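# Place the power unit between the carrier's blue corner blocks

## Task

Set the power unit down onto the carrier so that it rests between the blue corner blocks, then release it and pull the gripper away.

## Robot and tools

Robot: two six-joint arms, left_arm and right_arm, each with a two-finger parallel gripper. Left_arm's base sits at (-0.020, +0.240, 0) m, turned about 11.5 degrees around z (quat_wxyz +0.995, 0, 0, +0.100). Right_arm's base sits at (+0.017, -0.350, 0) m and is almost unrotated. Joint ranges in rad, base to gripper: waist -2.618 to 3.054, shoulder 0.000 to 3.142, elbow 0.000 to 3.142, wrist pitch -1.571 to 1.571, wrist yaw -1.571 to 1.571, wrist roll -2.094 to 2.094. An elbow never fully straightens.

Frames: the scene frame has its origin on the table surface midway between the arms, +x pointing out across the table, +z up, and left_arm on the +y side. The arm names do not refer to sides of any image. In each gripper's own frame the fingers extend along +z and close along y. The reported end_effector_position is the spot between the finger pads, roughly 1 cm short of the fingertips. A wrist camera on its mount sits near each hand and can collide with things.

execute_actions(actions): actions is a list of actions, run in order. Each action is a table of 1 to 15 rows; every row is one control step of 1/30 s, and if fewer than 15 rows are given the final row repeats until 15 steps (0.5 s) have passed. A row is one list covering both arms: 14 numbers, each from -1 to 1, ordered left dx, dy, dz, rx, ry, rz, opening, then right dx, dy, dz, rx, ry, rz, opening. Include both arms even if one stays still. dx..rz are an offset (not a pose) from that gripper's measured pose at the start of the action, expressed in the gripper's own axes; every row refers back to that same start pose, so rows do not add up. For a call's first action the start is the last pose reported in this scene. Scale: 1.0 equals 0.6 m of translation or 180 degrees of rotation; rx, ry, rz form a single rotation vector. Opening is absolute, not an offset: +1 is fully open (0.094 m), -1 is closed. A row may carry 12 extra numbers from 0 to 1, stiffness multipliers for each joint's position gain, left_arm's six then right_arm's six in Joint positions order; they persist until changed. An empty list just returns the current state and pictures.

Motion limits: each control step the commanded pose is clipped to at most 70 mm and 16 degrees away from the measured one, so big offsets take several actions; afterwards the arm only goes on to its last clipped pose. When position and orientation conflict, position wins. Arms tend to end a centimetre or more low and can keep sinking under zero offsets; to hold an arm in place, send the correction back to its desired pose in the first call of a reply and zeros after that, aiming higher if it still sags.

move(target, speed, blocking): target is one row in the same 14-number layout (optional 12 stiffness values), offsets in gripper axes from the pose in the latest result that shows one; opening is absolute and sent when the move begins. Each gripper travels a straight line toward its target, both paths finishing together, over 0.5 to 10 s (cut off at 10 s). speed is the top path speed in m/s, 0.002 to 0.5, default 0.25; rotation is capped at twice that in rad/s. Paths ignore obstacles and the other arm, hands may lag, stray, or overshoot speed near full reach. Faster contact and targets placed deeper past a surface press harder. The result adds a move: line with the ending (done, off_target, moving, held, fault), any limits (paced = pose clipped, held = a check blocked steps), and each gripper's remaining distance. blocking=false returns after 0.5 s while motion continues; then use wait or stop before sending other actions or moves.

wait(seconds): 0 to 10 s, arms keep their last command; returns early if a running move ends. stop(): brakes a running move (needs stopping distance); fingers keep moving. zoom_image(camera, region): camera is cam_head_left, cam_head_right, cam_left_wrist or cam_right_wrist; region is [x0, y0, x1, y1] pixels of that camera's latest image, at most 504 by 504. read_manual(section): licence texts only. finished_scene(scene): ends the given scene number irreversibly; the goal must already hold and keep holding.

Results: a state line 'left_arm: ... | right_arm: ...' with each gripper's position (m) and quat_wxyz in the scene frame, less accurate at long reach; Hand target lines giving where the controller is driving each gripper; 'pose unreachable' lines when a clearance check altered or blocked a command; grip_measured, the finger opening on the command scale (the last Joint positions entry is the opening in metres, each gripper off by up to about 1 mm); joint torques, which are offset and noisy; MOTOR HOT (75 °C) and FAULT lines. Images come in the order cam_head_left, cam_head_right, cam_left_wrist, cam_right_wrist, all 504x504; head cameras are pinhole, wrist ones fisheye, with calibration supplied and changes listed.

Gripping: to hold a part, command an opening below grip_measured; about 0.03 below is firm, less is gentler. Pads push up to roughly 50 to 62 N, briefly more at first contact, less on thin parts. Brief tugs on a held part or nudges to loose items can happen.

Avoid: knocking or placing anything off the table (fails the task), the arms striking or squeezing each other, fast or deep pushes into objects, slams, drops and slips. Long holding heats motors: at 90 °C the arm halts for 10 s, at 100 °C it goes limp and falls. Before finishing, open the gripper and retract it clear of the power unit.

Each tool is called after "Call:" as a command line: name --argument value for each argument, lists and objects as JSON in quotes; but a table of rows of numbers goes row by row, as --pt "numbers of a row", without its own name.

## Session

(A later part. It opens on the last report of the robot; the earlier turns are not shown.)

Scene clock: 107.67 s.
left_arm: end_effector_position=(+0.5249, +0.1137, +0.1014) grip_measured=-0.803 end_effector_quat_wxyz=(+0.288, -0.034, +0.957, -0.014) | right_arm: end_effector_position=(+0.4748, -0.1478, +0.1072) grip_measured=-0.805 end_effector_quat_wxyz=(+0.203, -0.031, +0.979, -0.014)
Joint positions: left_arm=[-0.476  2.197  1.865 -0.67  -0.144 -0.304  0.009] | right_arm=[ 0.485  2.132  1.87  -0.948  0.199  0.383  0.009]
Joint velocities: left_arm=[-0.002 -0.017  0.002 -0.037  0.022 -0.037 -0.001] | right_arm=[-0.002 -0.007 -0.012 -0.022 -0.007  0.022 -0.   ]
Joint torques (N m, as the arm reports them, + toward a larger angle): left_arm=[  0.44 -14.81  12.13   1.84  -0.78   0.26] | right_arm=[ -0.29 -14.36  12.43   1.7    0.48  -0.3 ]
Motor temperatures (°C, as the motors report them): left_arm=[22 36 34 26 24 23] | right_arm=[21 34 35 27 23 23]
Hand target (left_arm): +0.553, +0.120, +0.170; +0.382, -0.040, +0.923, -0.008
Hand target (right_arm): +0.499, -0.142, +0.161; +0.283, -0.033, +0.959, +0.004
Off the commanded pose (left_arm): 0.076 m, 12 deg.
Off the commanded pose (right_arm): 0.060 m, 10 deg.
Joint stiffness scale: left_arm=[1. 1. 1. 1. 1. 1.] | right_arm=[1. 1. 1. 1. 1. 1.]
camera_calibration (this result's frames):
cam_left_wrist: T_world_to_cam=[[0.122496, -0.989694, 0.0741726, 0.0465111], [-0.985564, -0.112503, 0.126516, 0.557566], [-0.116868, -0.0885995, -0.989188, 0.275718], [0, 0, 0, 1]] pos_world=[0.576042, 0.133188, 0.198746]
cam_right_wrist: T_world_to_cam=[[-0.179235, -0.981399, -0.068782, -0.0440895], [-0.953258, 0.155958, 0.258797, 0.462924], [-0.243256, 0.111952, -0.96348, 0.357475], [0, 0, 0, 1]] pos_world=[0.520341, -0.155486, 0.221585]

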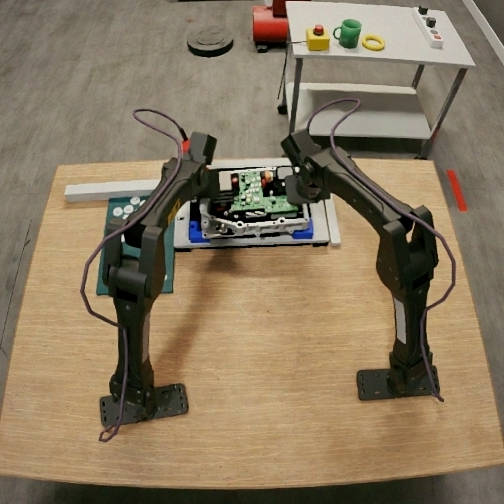

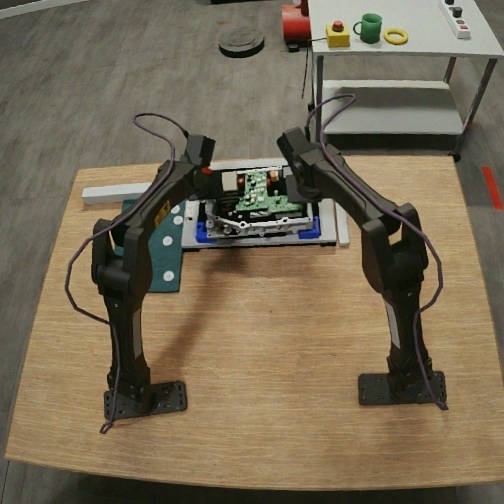

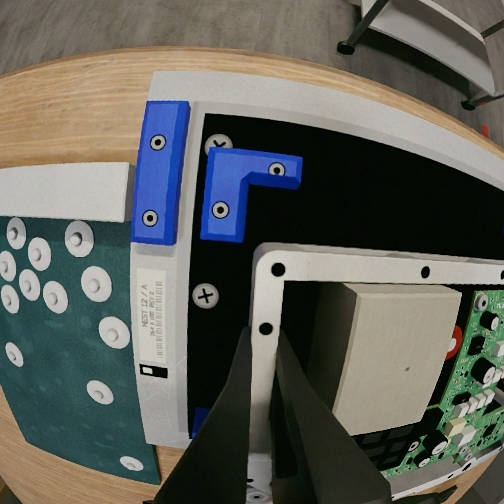

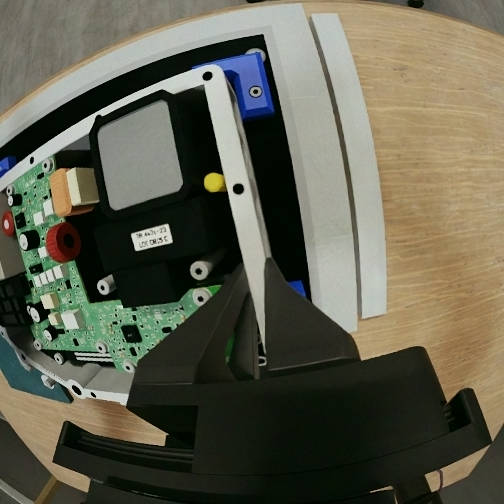

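Call:
execute_actions --actions '[[[-0.125,0,-0.03,0,-0.065,0,-1,-0.095,0.004,-0.045,-0.008,-0.055,0,-1]],[[-0.125,0,-0.03,0,-0.065,0,-1,-0.095,0.004,-0.045,-0.008,-0.055,0,-1]]]'

Scene clock: 110.97 s.
left_arm: end_effector_position=(+0.5517, +0.1114, +0.0899) grip_measured=-0.803 end_effector_quat_wxyz=(+0.293, -0.027, +0.956, -0.016) | right_arm: end_effector_position=(+0.4974, -0.1496, +0.0966) grip_measured=-0.805 end_effector_quat_wxyz=(+0.207, -0.026, +0.978, -0.015)
Joint positions: left_arm=[-0.463  2.311  2.003 -0.68  -0.132 -0.281  0.009] | right_arm=[ 0.462  2.213  1.953 -0.94   0.199  0.37   0.009]
Joint velocities: left_arm=[-0.002  0.012  0.012  0.051 -0.022  0.081  0.   ] | right_arm=[-0.012  0.037 -0.017  0.037  0.022  0.066 -0.001]
Joint torques (N m, as the arm reports them, + toward a larger angle): left_arm=[  1.   -15.19  11.8    1.91  -0.73   0.25] | right_arm=[ -0.22 -14.85  12.47   1.73   0.46  -0.34]
Motor temperatures (°C, as the motors report them): left_arm=[22 38 35 26 24 23] | right_arm=[21 36 36 27 23 23]
Hand target (left_arm): +0.582, +0.120, +0.157; +0.386, -0.035, +0.922, -0.011
Hand target (right_arm): +0.523, -0.144, +0.151; +0.287, -0.030, +0.957, +0.001
Off the commanded pose (left_arm): 0.075 m, 12 deg.
Off the commanded pose (right_arm): 0.061 m, 10 deg.
Joint stiffness scale: left_arm=[1. 1. 1. 1. 1. 1.] | right_arm=[1. 1. 1. 1. 1. 1.]
camera_calibration (this result's frames):
cam_left_wrist: T_world_to_cam=[[0.108873, -0.991137, 0.0761215, 0.0492586], [-0.98825, -0.0996555, 0.115893, 0.586221], [-0.10728, -0.0878448, -0.99034, 0.262039], [0, 0, 0, 1]] pos_world=[0.602082, 0.130261, 0.187819]
cam_right_wrist: T_world_to_cam=[[-0.189079, -0.979475, -0.0698449, -0.0371981], [-0.953897, 0.166326, 0.249832, 0.490235], [-0.233087, 0.113863, -0.965767, 0.348378], [0, 0, 0, 1]] pos_world=[0.541803, -0.157641, 0.211378]

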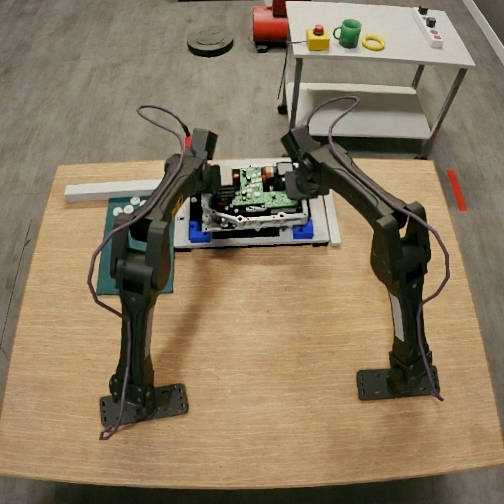

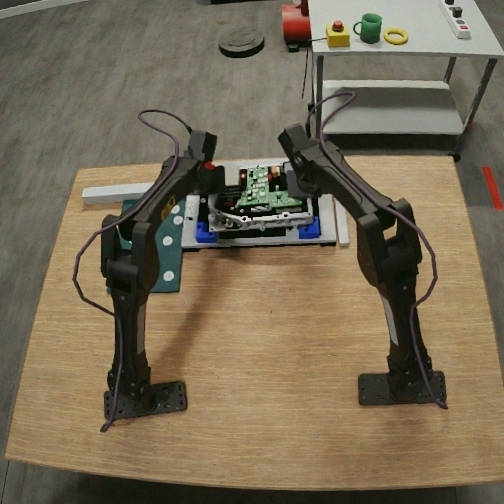

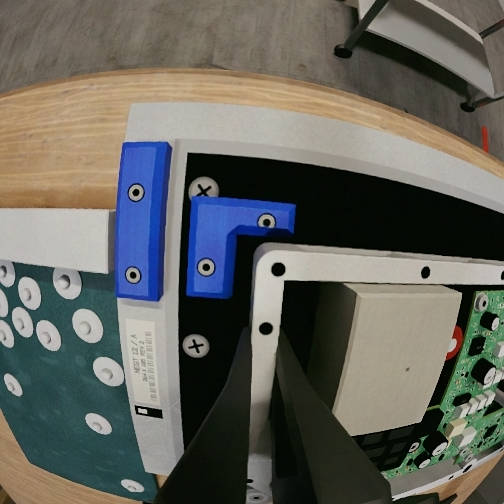

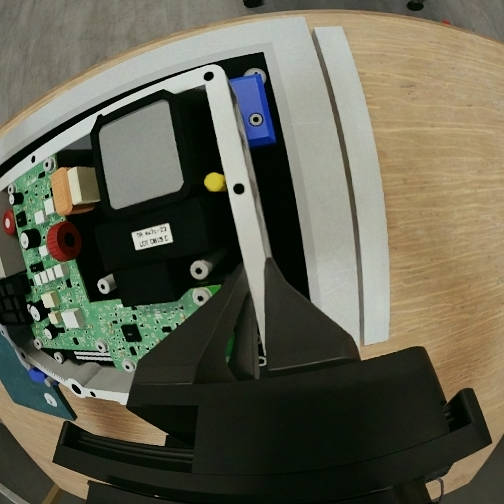

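Call:
execute_actions --actions '[[[-0.105,0.014,-0.05,0,-0.065,0,-1,-0.08,0.016,-0.05,-0.008,-0.055,0,-1]],[[-0.095,0.006,-0.04,0,-0.065,0,-1,-0.07,0.008,-0.04,-0.008,-0.055,0,-1]]]'

Scene clock: 115.67 s.
left_arm: end_effector_position=(+0.5546, +0.1155, +0.0825) grip_measured=-0.803 end_effector_quat_wxyz=(+0.298, -0.029, +0.954, -0.019) | right_arm: end_effector_position=(+0.5011, -0.1457, +0.0889) grip_measured=-0.805 end_effector_quat_wxyz=(+0.214, -0.027, +0.976, -0.011)
Joint positions: left_arm=[-0.453  2.312  1.968 -0.632 -0.125 -0.275  0.009] | right_arm=[ 0.465  2.221  1.929 -0.893  0.196  0.37   0.009]
Joint velocities: left_arm=[ 0.007 -0.017 -0.007  0.125 -0.022  0.051  0.   ] | right_arm=[-0.002  0.002 -0.012 -0.007  0.022  0.11   0.   ]
Joint torques (N m, as the arm reports them, + toward a larger angle): left_arm=[  0.7  -16.33   8.48   2.2   -0.65   0.29] | right_arm=[  0.02 -15.21   9.06   2.03   0.54  -0.25]
Motor temperatures (°C, as the motors report them): left_arm=[22 41 34 27 24 23] | right_arm=[21 38 36 27 23 23]
Hand target (left_arm): +0.581, +0.123, +0.146; +0.389, -0.032, +0.920, -0.014
Hand target (right_arm): +0.524, -0.141, +0.135; +0.291, -0.027, +0.956, +0.002
Off the commanded pose (left_arm): 0.069 m, 12 deg.
Off the commanded pose (right_arm): 0.052 m, 10 deg.
Joint stiffness scale: left_arm=[1. 1. 1. 1. 1. 1.] | right_arm=[1. 1. 1. 1. 1. 1.]
camera_calibration (this result's frames):
cam_left_wrist: T_world_to_cam=[[0.108939, -0.990609, 0.0826218, 0.052993], [-0.989348, -0.0999751, 0.105811, 0.591834], [-0.0965575, -0.0932687, -0.990948, 0.25012], [0, 0, 0, 1]] pos_world=[0.603907, 0.134992, 0.180855]
cam_right_wrist: T_world_to_cam=[[-0.18465, -0.979463, -0.0809771, -0.034512], [-0.957661, 0.160796, 0.238807, 0.497112], [-0.220882, 0.121644, -0.967685, 0.336497], [0, 0, 0, 1]] pos_world=[0.544018, -0.15467, 0.204115]

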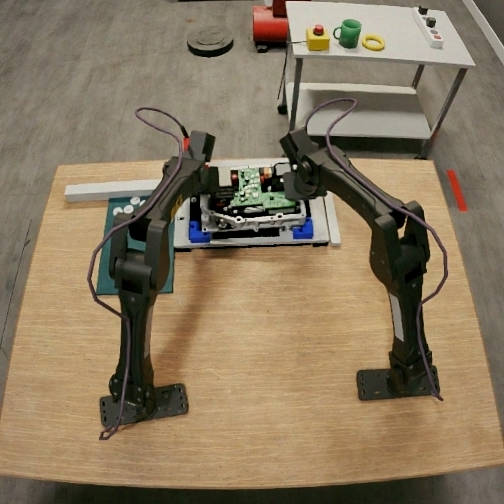

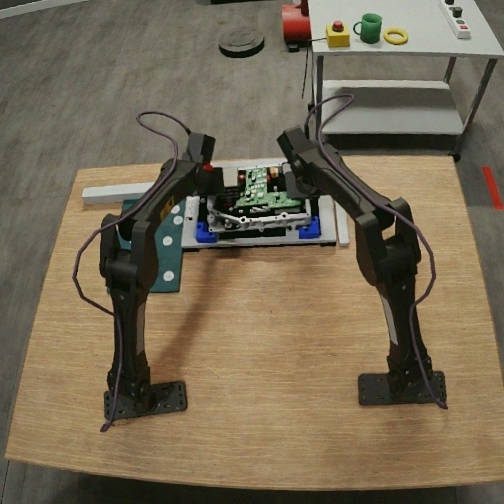

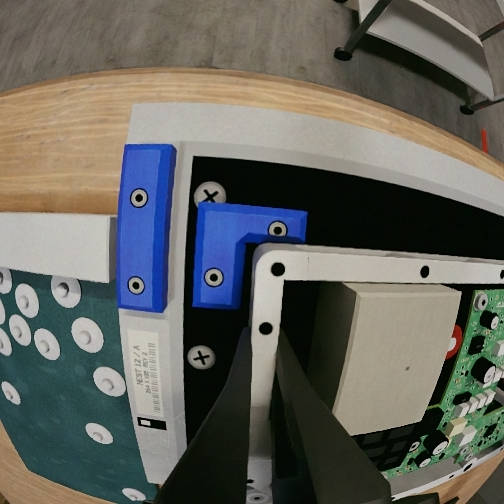

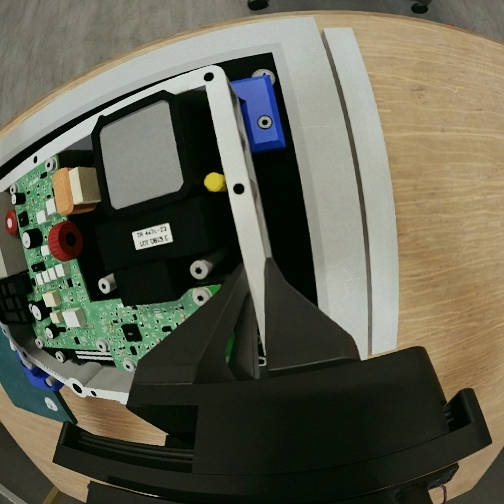

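Call:
execute_actions --actions '[[[-0.088,0,-0.042,0,-0.062,0,-1,-0.06,0.003,-0.036,-0.008,-0.053,0,-1]],[[-0.088,0,-0.042,0,-0.062,0,-1,-0.06,0.003,-0.036,-0.008,-0.053,0,-1]],[[-0.08,0,-0.036,0,-0.06,0,-1,-0.055,0.003,-0.03,-0.008,-0.05,0,-1]],[[-0.04,0,-0.02,0,-0.03,0,-1,-0.03,0,-0.015,0,-0.025,0,-1]]]'

Scene clock: 120.63 s.
left_arm: end_effector_position=(+0.5522, +0.1191, +0.0725) grip_measured=-0.803 end_effector_quat_wxyz=(+0.316, -0.036, +0.948, -0.027) | right_arm: end_effector_position=(+0.4985, -0.1418, +0.0826) grip_measured=-0.805 end_effector_quat_wxyz=(+0.243, -0.025, +0.970, +0.012)
Joint positions: left_arm=[-0.447  2.272  1.838 -0.501 -0.12  -0.283  0.009] | right_arm=[ 0.469  2.151  1.765 -0.725  0.182  0.372  0.009]
Joint velocities: left_arm=[-0.007 -0.002 -0.002  0.051 -0.022 -0.11  -0.001] | right_arm=[-0.007  0.007 -0.007 -0.022 -0.11  -0.007  0.001]
Joint torques (N m, as the arm reports them, + toward a larger angle): left_arm=[ -0.14 -13.77   6.31   1.79  -0.46   0.14] | right_arm=[ -0.08 -12.75   7.05   1.85   0.41  -0.12]
Motor temperatures (°C, as the motors report them): left_arm=[22 44 33 28 24 23] | right_arm=[21 40 35 28 23 23]
Hand target (left_arm): +0.564, +0.121, +0.098; +0.358, -0.035, +0.933, -0.020
Hand target (right_arm): +0.510, -0.141, +0.100; +0.280, -0.025, +0.959, +0.013
Off the commanded pose (left_arm): 0.028 m, 5 deg.
Off the commanded pose (right_arm): 0.021 m, 5 deg.
Joint stiffness scale: left_arm=[1. 1. 1. 1. 1. 1.] | right_arm=[1. 1. 1. 1. 1. 1.]
camera_calibration (this result's frames):
cam_left_wrist: T_world_to_cam=[[0.115503, -0.98767, 0.105674, 0.0519736], [-0.991596, -0.108407, 0.0706133, 0.595641], [-0.0582868, -0.112942, -0.99189, 0.22157], [0, 0, 0, 1]] pos_world=[0.597546, 0.140929, 0.172221]
cam_right_wrist: T_world_to_cam=[[-0.170737, -0.975865, -0.136145, -0.0335395], [-0.971559, 0.143729, 0.188191, 0.504149], [-0.164081, 0.164404, -0.97265, 0.307581], [0, 0, 0, 1]] pos_world=[0.534552, -0.155758, 0.199726]

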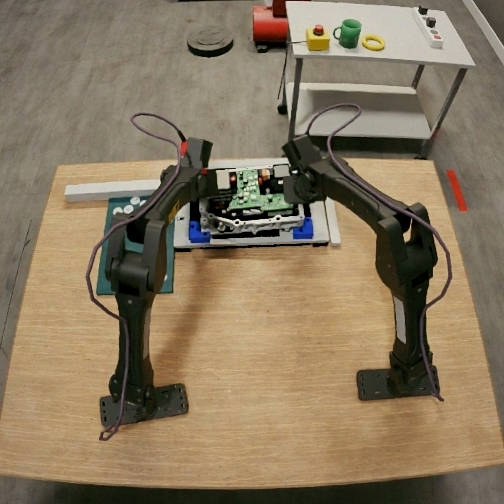

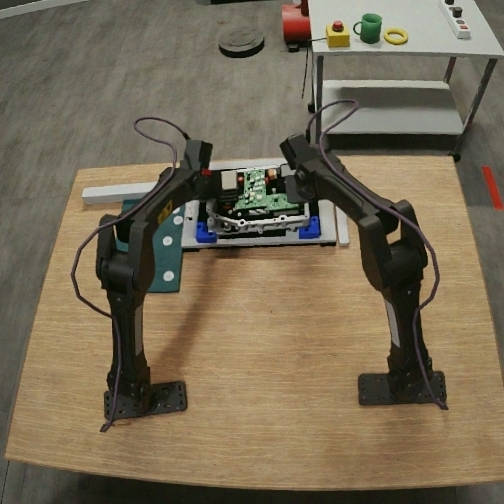

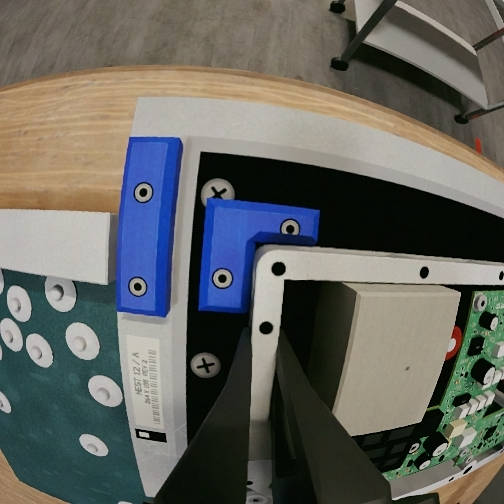

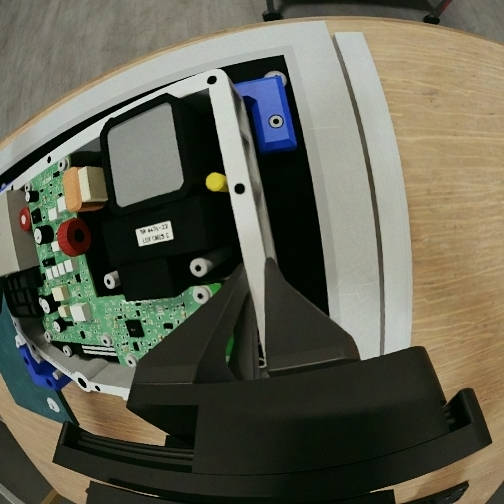

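Call:
execute_actions --actions '[[[-0.06,-0.015,-0.03,0,-0.04,0,-1,-0.015,-0.015,-0.055,0,-0.03,0,-1]],[[-0.05,-0.01,-0.02,0,-0.03,0,-1,-0.01,-0.008,-0.03,0,-0.02,0,-1]]]'

Call:
zoom_image --camera "cam_head_left" --region '[160,140,350,260]'

Scene clock: 125.50 s.
left_arm: end_effector_position=(+0.5509, +0.1153, +0.0722) grip_measured=-0.803 end_effector_quat_wxyz=(+0.313, -0.028, +0.949, -0.031) | right_arm: end_effector_position=(+0.4898, -0.1442, +0.0828) grip_measured=-0.805 end_effector_quat_wxyz=(+0.275, -0.008, +0.961, +0.033)
Joint positions: left_arm=[-0.45   2.271  1.837 -0.504 -0.107 -0.273  0.009] | right_arm=[ 0.471  2.059  1.588 -0.566  0.178  0.403  0.009]
Joint velocities: left_arm=[-0.002 -0.002 -0.012  0.051  0.037 -0.007 -0.   ] | right_arm=[ 0.022 -0.027  0.007 -0.037  0.037 -0.022  0.   ]
Joint torques (N m, as the arm reports them, + toward a larger angle): left_arm=[ -0.59 -12.64   9.03   1.65  -0.44  -0.01] | right_arm=[  0.   -13.64   6.97   1.23   0.36  -0.19]
Motor temperatures (°C, as the motors report them): left_arm=[22 45 32 28 24 23] | right_arm=[21 41 33 28 23 23]
Hand target (left_arm): +0.567, +0.113, +0.101; +0.358, -0.031, +0.933, -0.029
Hand target (right_arm): +0.487, -0.150, +0.101; +0.289, -0.015, +0.957, +0.024
Off the commanded pose (left_arm): 0.033 m, 6 deg.
Off the commanded pose (right_arm): 0.020 m, 2 deg.
Joint stiffness scale: left_arm=[1. 1. 1. 1. 1. 1.] | right_arm=[1. 1. 1. 1. 1. 1.]
camera_calibration (this result's frames):
cam_left_wrist: T_world_to_cam=[[0.0976055, -0.989334, 0.108127, 0.0583193], [-0.993148, -0.0898091, 0.0747777, 0.592407], [-0.0642693, -0.114685, -0.991321, 0.224278], [0, 0, 0, 1]] pos_world=[0.59707, 0.136622, 0.171727]
cam_right_wrist: T_world_to_cam=[[-0.182115, -0.96318, -0.197782, -0.0247745], [-0.978355, 0.1574, 0.134336, 0.505744], [-0.0982589, 0.217966, -0.970997, 0.282044], [0, 0, 0, 1]] pos_world=[0.517999, -0.164942, 0.201024]

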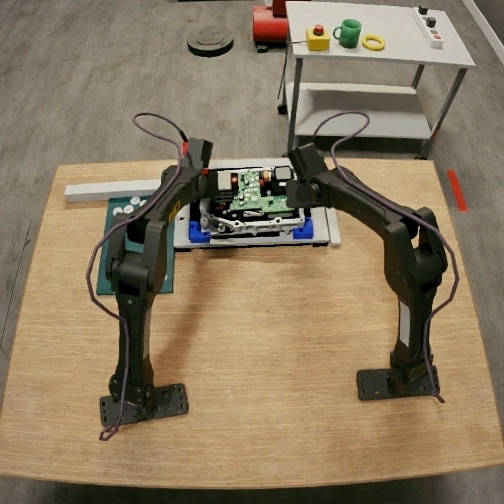

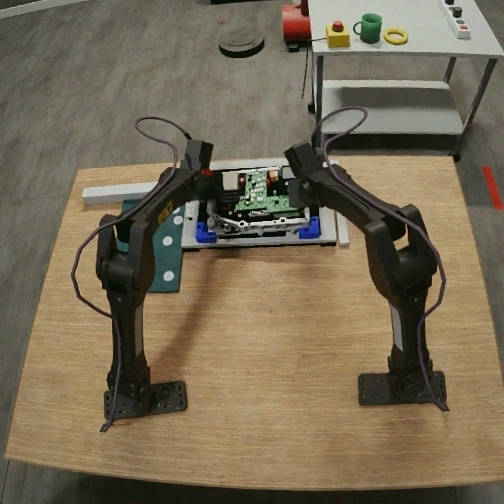

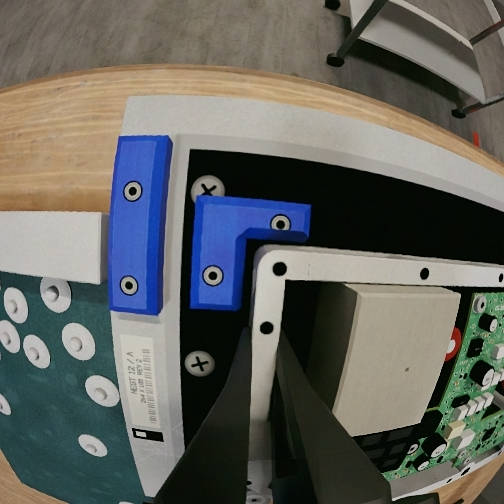

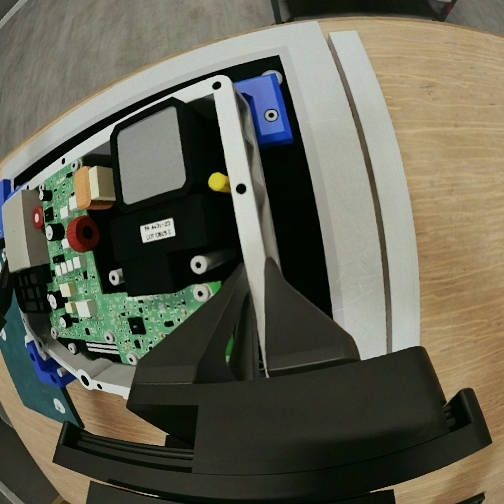

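Region (160, 140, 350, 260) of cam_head_left's 504x504 image, scaled by 2.653, with more detail than that image has; it fills the top 318 rows of this view, and the rest is white.

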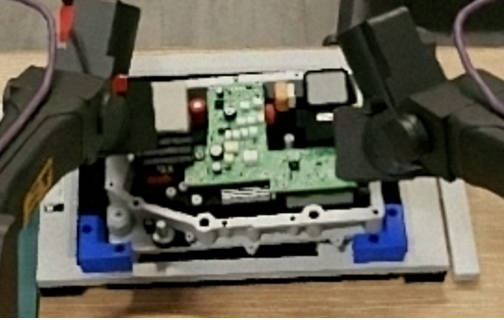

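Call:
execute_actions --actions '[[[0,0,0,0,0,0,-1,0,0,0.01,0,0,0,-1]],[[0.01,0,0.015,0,0,0,-1,0.01,0,0.025,0,0,0,-1]],[[0,0,0,0,0,0,-0.55,0,0,0,0,0,0,-0.5]]]'

Call:
move --target '[-0.03,0,-0.2,0,0,0,-0.55,-0.03,0,-0.2,0,0,0,-0.5]' --speed 0.15

Call:
zoom_image --camera "cam_head_left" --region '[160,140,350,260]'

Scene clock: 131.73 s.
left_arm: end_effector_position=(+0.5512, +0.1186, +0.0700) grip_measured=-0.553 end_effector_quat_wxyz=(+0.312, -0.024, +0.949, -0.029) | right_arm: end_effector_position=(+0.4906, -0.1456, +0.0612) grip_measured=-0.502 end_effector_quat_wxyz=(+0.259, +0.002, +0.965, +0.030)
Joint positions: left_arm=[-0.443  2.274  1.834 -0.502 -0.104 -0.26   0.021] | right_arm=[ 0.467  2.104  1.586 -0.552  0.176  0.425  0.023]
Joint velocities: left_arm=[-0.007  0.012 -0.017 -0.007  0.007  0.066 -0.   ] | right_arm=[-0.027 -0.022  0.002  0.037  0.022 -0.022 -0.   ]
Joint torques (N m, as the arm reports them, + toward a larger angle): left_arm=[ -0.25 -11.53   6.75   1.18   0.01  -0.03] | right_arm=[  0.08 -10.54   7.69   1.34   0.04   0.02]
Motor temperatures (°C, as the motors report them): left_arm=[22 44 32 27 24 23] | right_arm=[21 41 32 28 23 23]
Hand target (left_arm): +0.551, +0.116, +0.070; +0.311, -0.023, +0.950, -0.032
Hand target (right_arm): +0.490, -0.144, +0.061; +0.257, +0.000, +0.966, +0.032
Off the commanded pose (left_arm): 0.002 m, 0 deg.
Off the commanded pose (right_arm): 0.002 m, 0 deg.
Joint stiffness scale: left_arm=[1. 1. 1. 1. 1. 1.] | right_arm=[1. 1. 1. 1. 1. 1.]
camera_calibration (this result's frames):
cam_left_wrist: T_world_to_cam=[[0.0923826, -0.990463, 0.102214, 0.0651578], [-0.993374, -0.0846302, 0.0777528, 0.592381], [-0.0683609, -0.10872, -0.991719, 0.223992], [0, 0, 0, 1]] pos_world=[0.597749, 0.139022, 0.169418]
cam_right_wrist: T_world_to_cam=[[-0.209033, -0.959344, -0.18964, -0.0170429], [-0.969893, 0.178606, 0.165552, 0.506722], [-0.12495, 0.218537, -0.967796, 0.27446], [0, 0, 0, 1]] pos_world=[0.522197, -0.166833, 0.1785]

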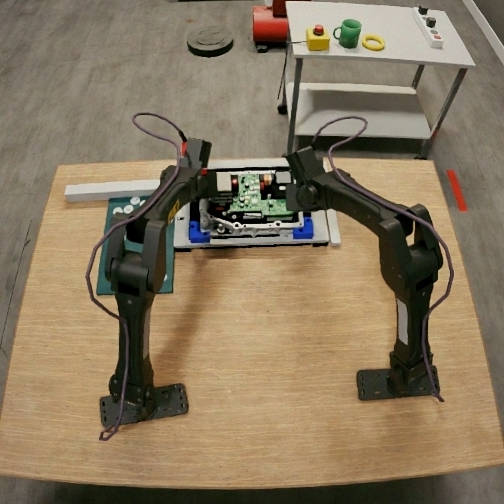

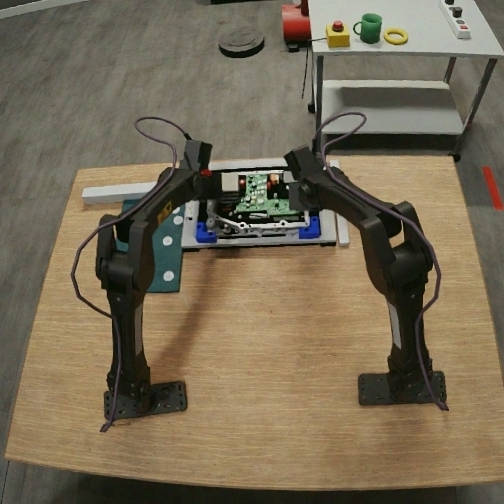

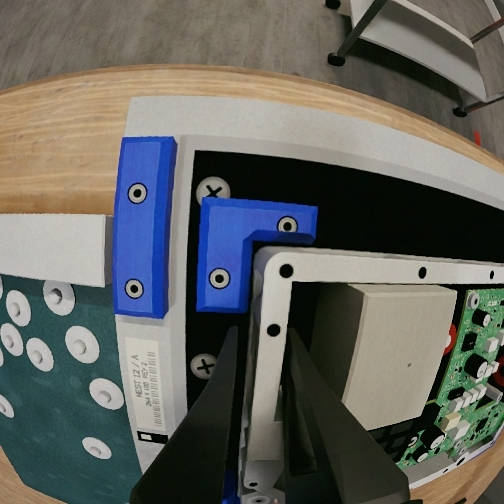

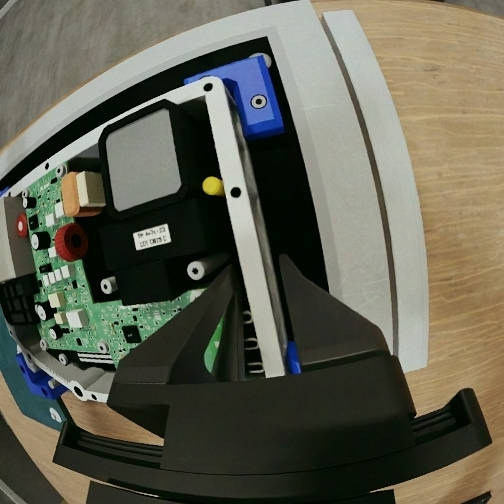

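Scene clock: 133.23 s.
left_arm: end_effector_position=(+0.4939, +0.1270, +0.1599) grip_measured=-0.553 end_effector_quat_wxyz=(+0.295, -0.024, +0.955, -0.028) | right_arm: end_effector_position=(+0.4506, -0.1533, +0.1690) grip_measured=-0.502 end_effector_quat_wxyz=(+0.263, +0.000, +0.964, +0.036)
Joint positions: left_arm=[-0.454  2.023  1.819 -0.773 -0.104 -0.272  0.021] | right_arm=[ 0.491  1.891  1.708 -0.878  0.178  0.443  0.023]
Joint velocities: left_arm=[-0.002  0.007 -0.007  0.007 -0.007 -0.066  0.   ] | right_arm=[ 0.002  0.002 -0.002  0.051  0.007 -0.007 -0.001]
Joint torques (N m, as the arm reports them, + toward a larger angle): left_arm=[ -0.68 -11.17   8.75   1.07  -0.17  -0.07] | right_arm=[ 0.53 -9.17  9.31  1.06  0.25  0.09]
Motor temperatures (°C, as the motors report them): left_arm=[22 44 32 27 24 23] | right_arm=[21 41 32 28 23 23]
Hand target (left_arm): +0.495, +0.124, +0.178; +0.312, -0.024, +0.949, -0.029
Hand target (right_arm): +0.447, -0.154, +0.174; +0.260, +0.002, +0.965, +0.030
Off the commanded pose (left_arm): 0.017 m, 2 deg.
Off the commanded pose (right_arm): 0.007 m, 1 deg.
Joint stiffness scale: left_arm=[1. 1. 1. 1. 1. 1.] | right_arm=[1. 1. 1. 1. 1. 1.]
move: off_target (left_arm)
camera_calibration (this result's frames):
cam_left_wrist: T_world_to_cam=[[0.0945378, -0.990809, 0.0967477, 0.0694294], [-0.990139, -0.0834892, 0.112495, 0.521965], [-0.103384, -0.106429, -0.988931, 0.326788], [0, 0, 0, 1]] pos_world=[0.544039, 0.147149, 0.257735]
cam_right_wrist: T_world_to_cam=[[-0.200548, -0.958538, -0.20245, -0.0139175], [-0.972377, 0.169564, 0.160408, 0.452028], [-0.119429, 0.229027, -0.966066, 0.374252], [0, 0, 0, 1]] pos_world=[0.481447, -0.175702, 0.286225]

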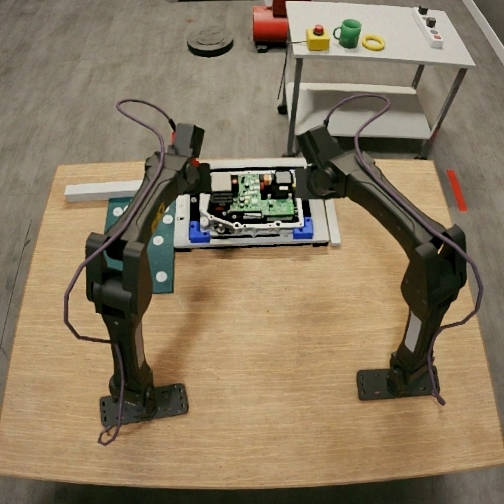

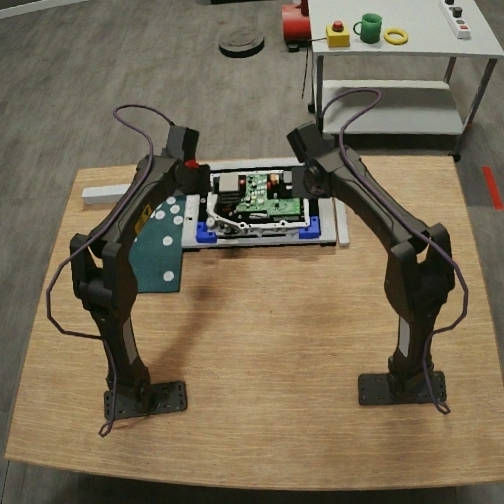

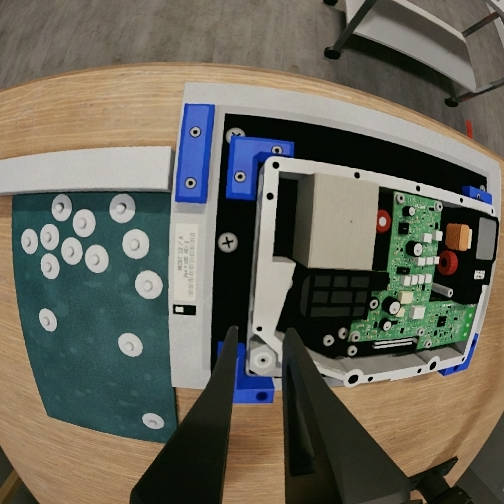

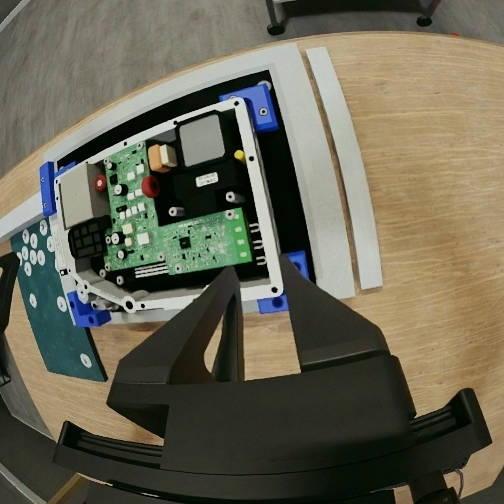

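Region (160, 140, 350, 260) of cam_head_left's 504x504 image, scaled by 2.653, with more detail than that image has; it fills the top 318 rows of this view, and the rest is white.

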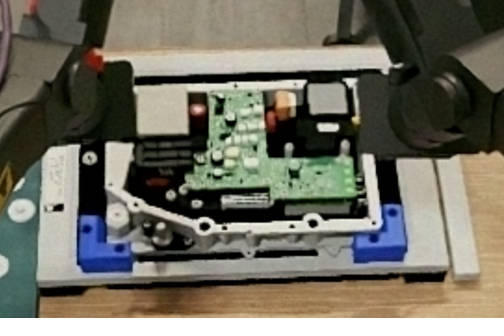

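Looks seated.

Call:
move --target '[0.05,0.2,-0.1,0,0,0,0,0.05,-0.2,-0.1,0,0,0,0]'

Call:
finished_scene --scene 1

Scene clock: 136.40 s.
left_arm: end_effector_position=(+0.4360, +0.2501, +0.1837) grip_measured=-0.003 end_effector_quat_wxyz=(+0.296, -0.029, +0.955, -0.022) | right_arm: end_effector_position=(+0.4091, -0.2771, +0.2028) grip_measured=-0.002 end_effector_quat_wxyz=(+0.279, +0.009, +0.959, +0.040)
Joint positions: left_arm=[-0.163  1.737  1.535 -0.768  0.045 -0.038  0.047] | right_arm=[ 0.197  1.547  1.423 -0.876  0.034  0.204  0.047]
Joint velocities: left_arm=[ 0.012  0.007 -0.002  0.022 -0.066 -0.022 -0.001] | right_arm=[-0.027 -0.012 -0.007  0.007  0.007 -0.051 -0.   ]
Joint torques (N m, as the arm reports them, + toward a larger angle): left_arm=[-0.21 -8.9   6.03  1.12  0.13  0.02] | right_arm=[-0.17 -6.77  6.4   1.19 -0.08 -0.09]
Motor temperatures (°C, as the motors report them): left_arm=[22 43 31 27 24 23] | right_arm=[21 40 31 28 23 23]
Hand target (left_arm): +0.432, +0.247, +0.186; +0.296, -0.023, +0.955, -0.026
Hand target (right_arm): +0.399, -0.278, +0.195; +0.260, +0.001, +0.965, +0.039
Off the commanded pose (left_arm): 0.005 m, 1 deg.
Off the commanded pose (right_arm): 0.014 m, 2 deg.
Joint stiffness scale: left_arm=[1. 1. 1. 1. 1. 1.] | right_arm=[1. 1. 1. 1. 1. 1.]
move: off_target (right_arm)
camera_calibration (this result's frames):
cam_left_wrist: T_world_to_cam=[[0.108643, -0.990186, 0.0879114, 0.189967], [-0.988933, -0.0986684, 0.110795, 0.475762], [-0.101034, -0.0989755, -0.989948, 0.354734], [0, 0, 0, 1]] pos_world=[0.485699, 0.270155, 0.281756]
cam_right_wrist: T_world_to_cam=[[-0.208599, -0.952662, -0.221183, -0.125268], [-0.974476, 0.183277, 0.129638, 0.438116], [-0.0829634, 0.24258, -0.966577, 0.419275], [0, 0, 0, 1]] pos_world=[0.435587, -0.301342, 0.320758]

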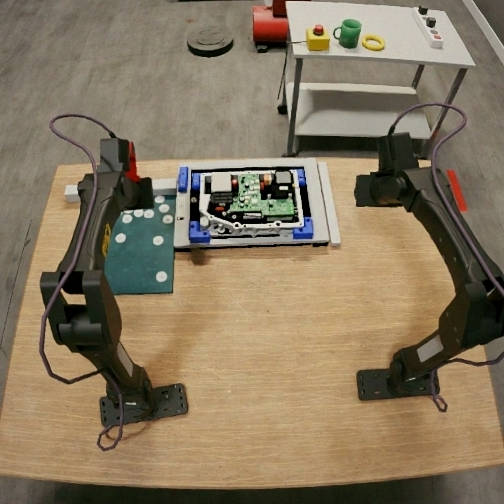

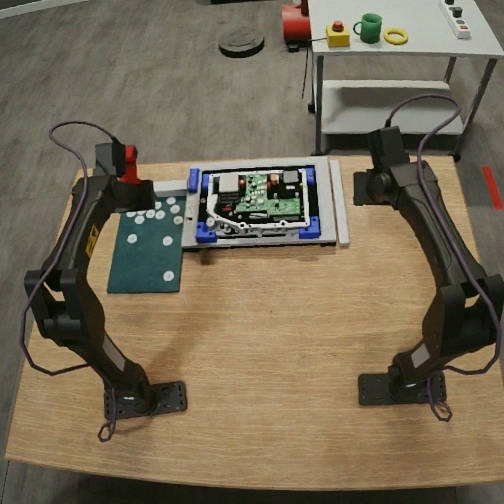

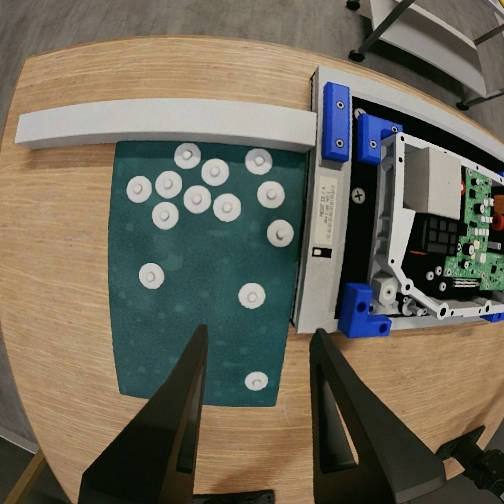

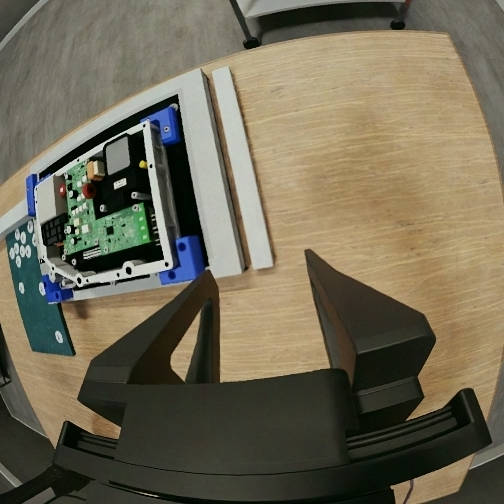

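The scene is finished: the task was done.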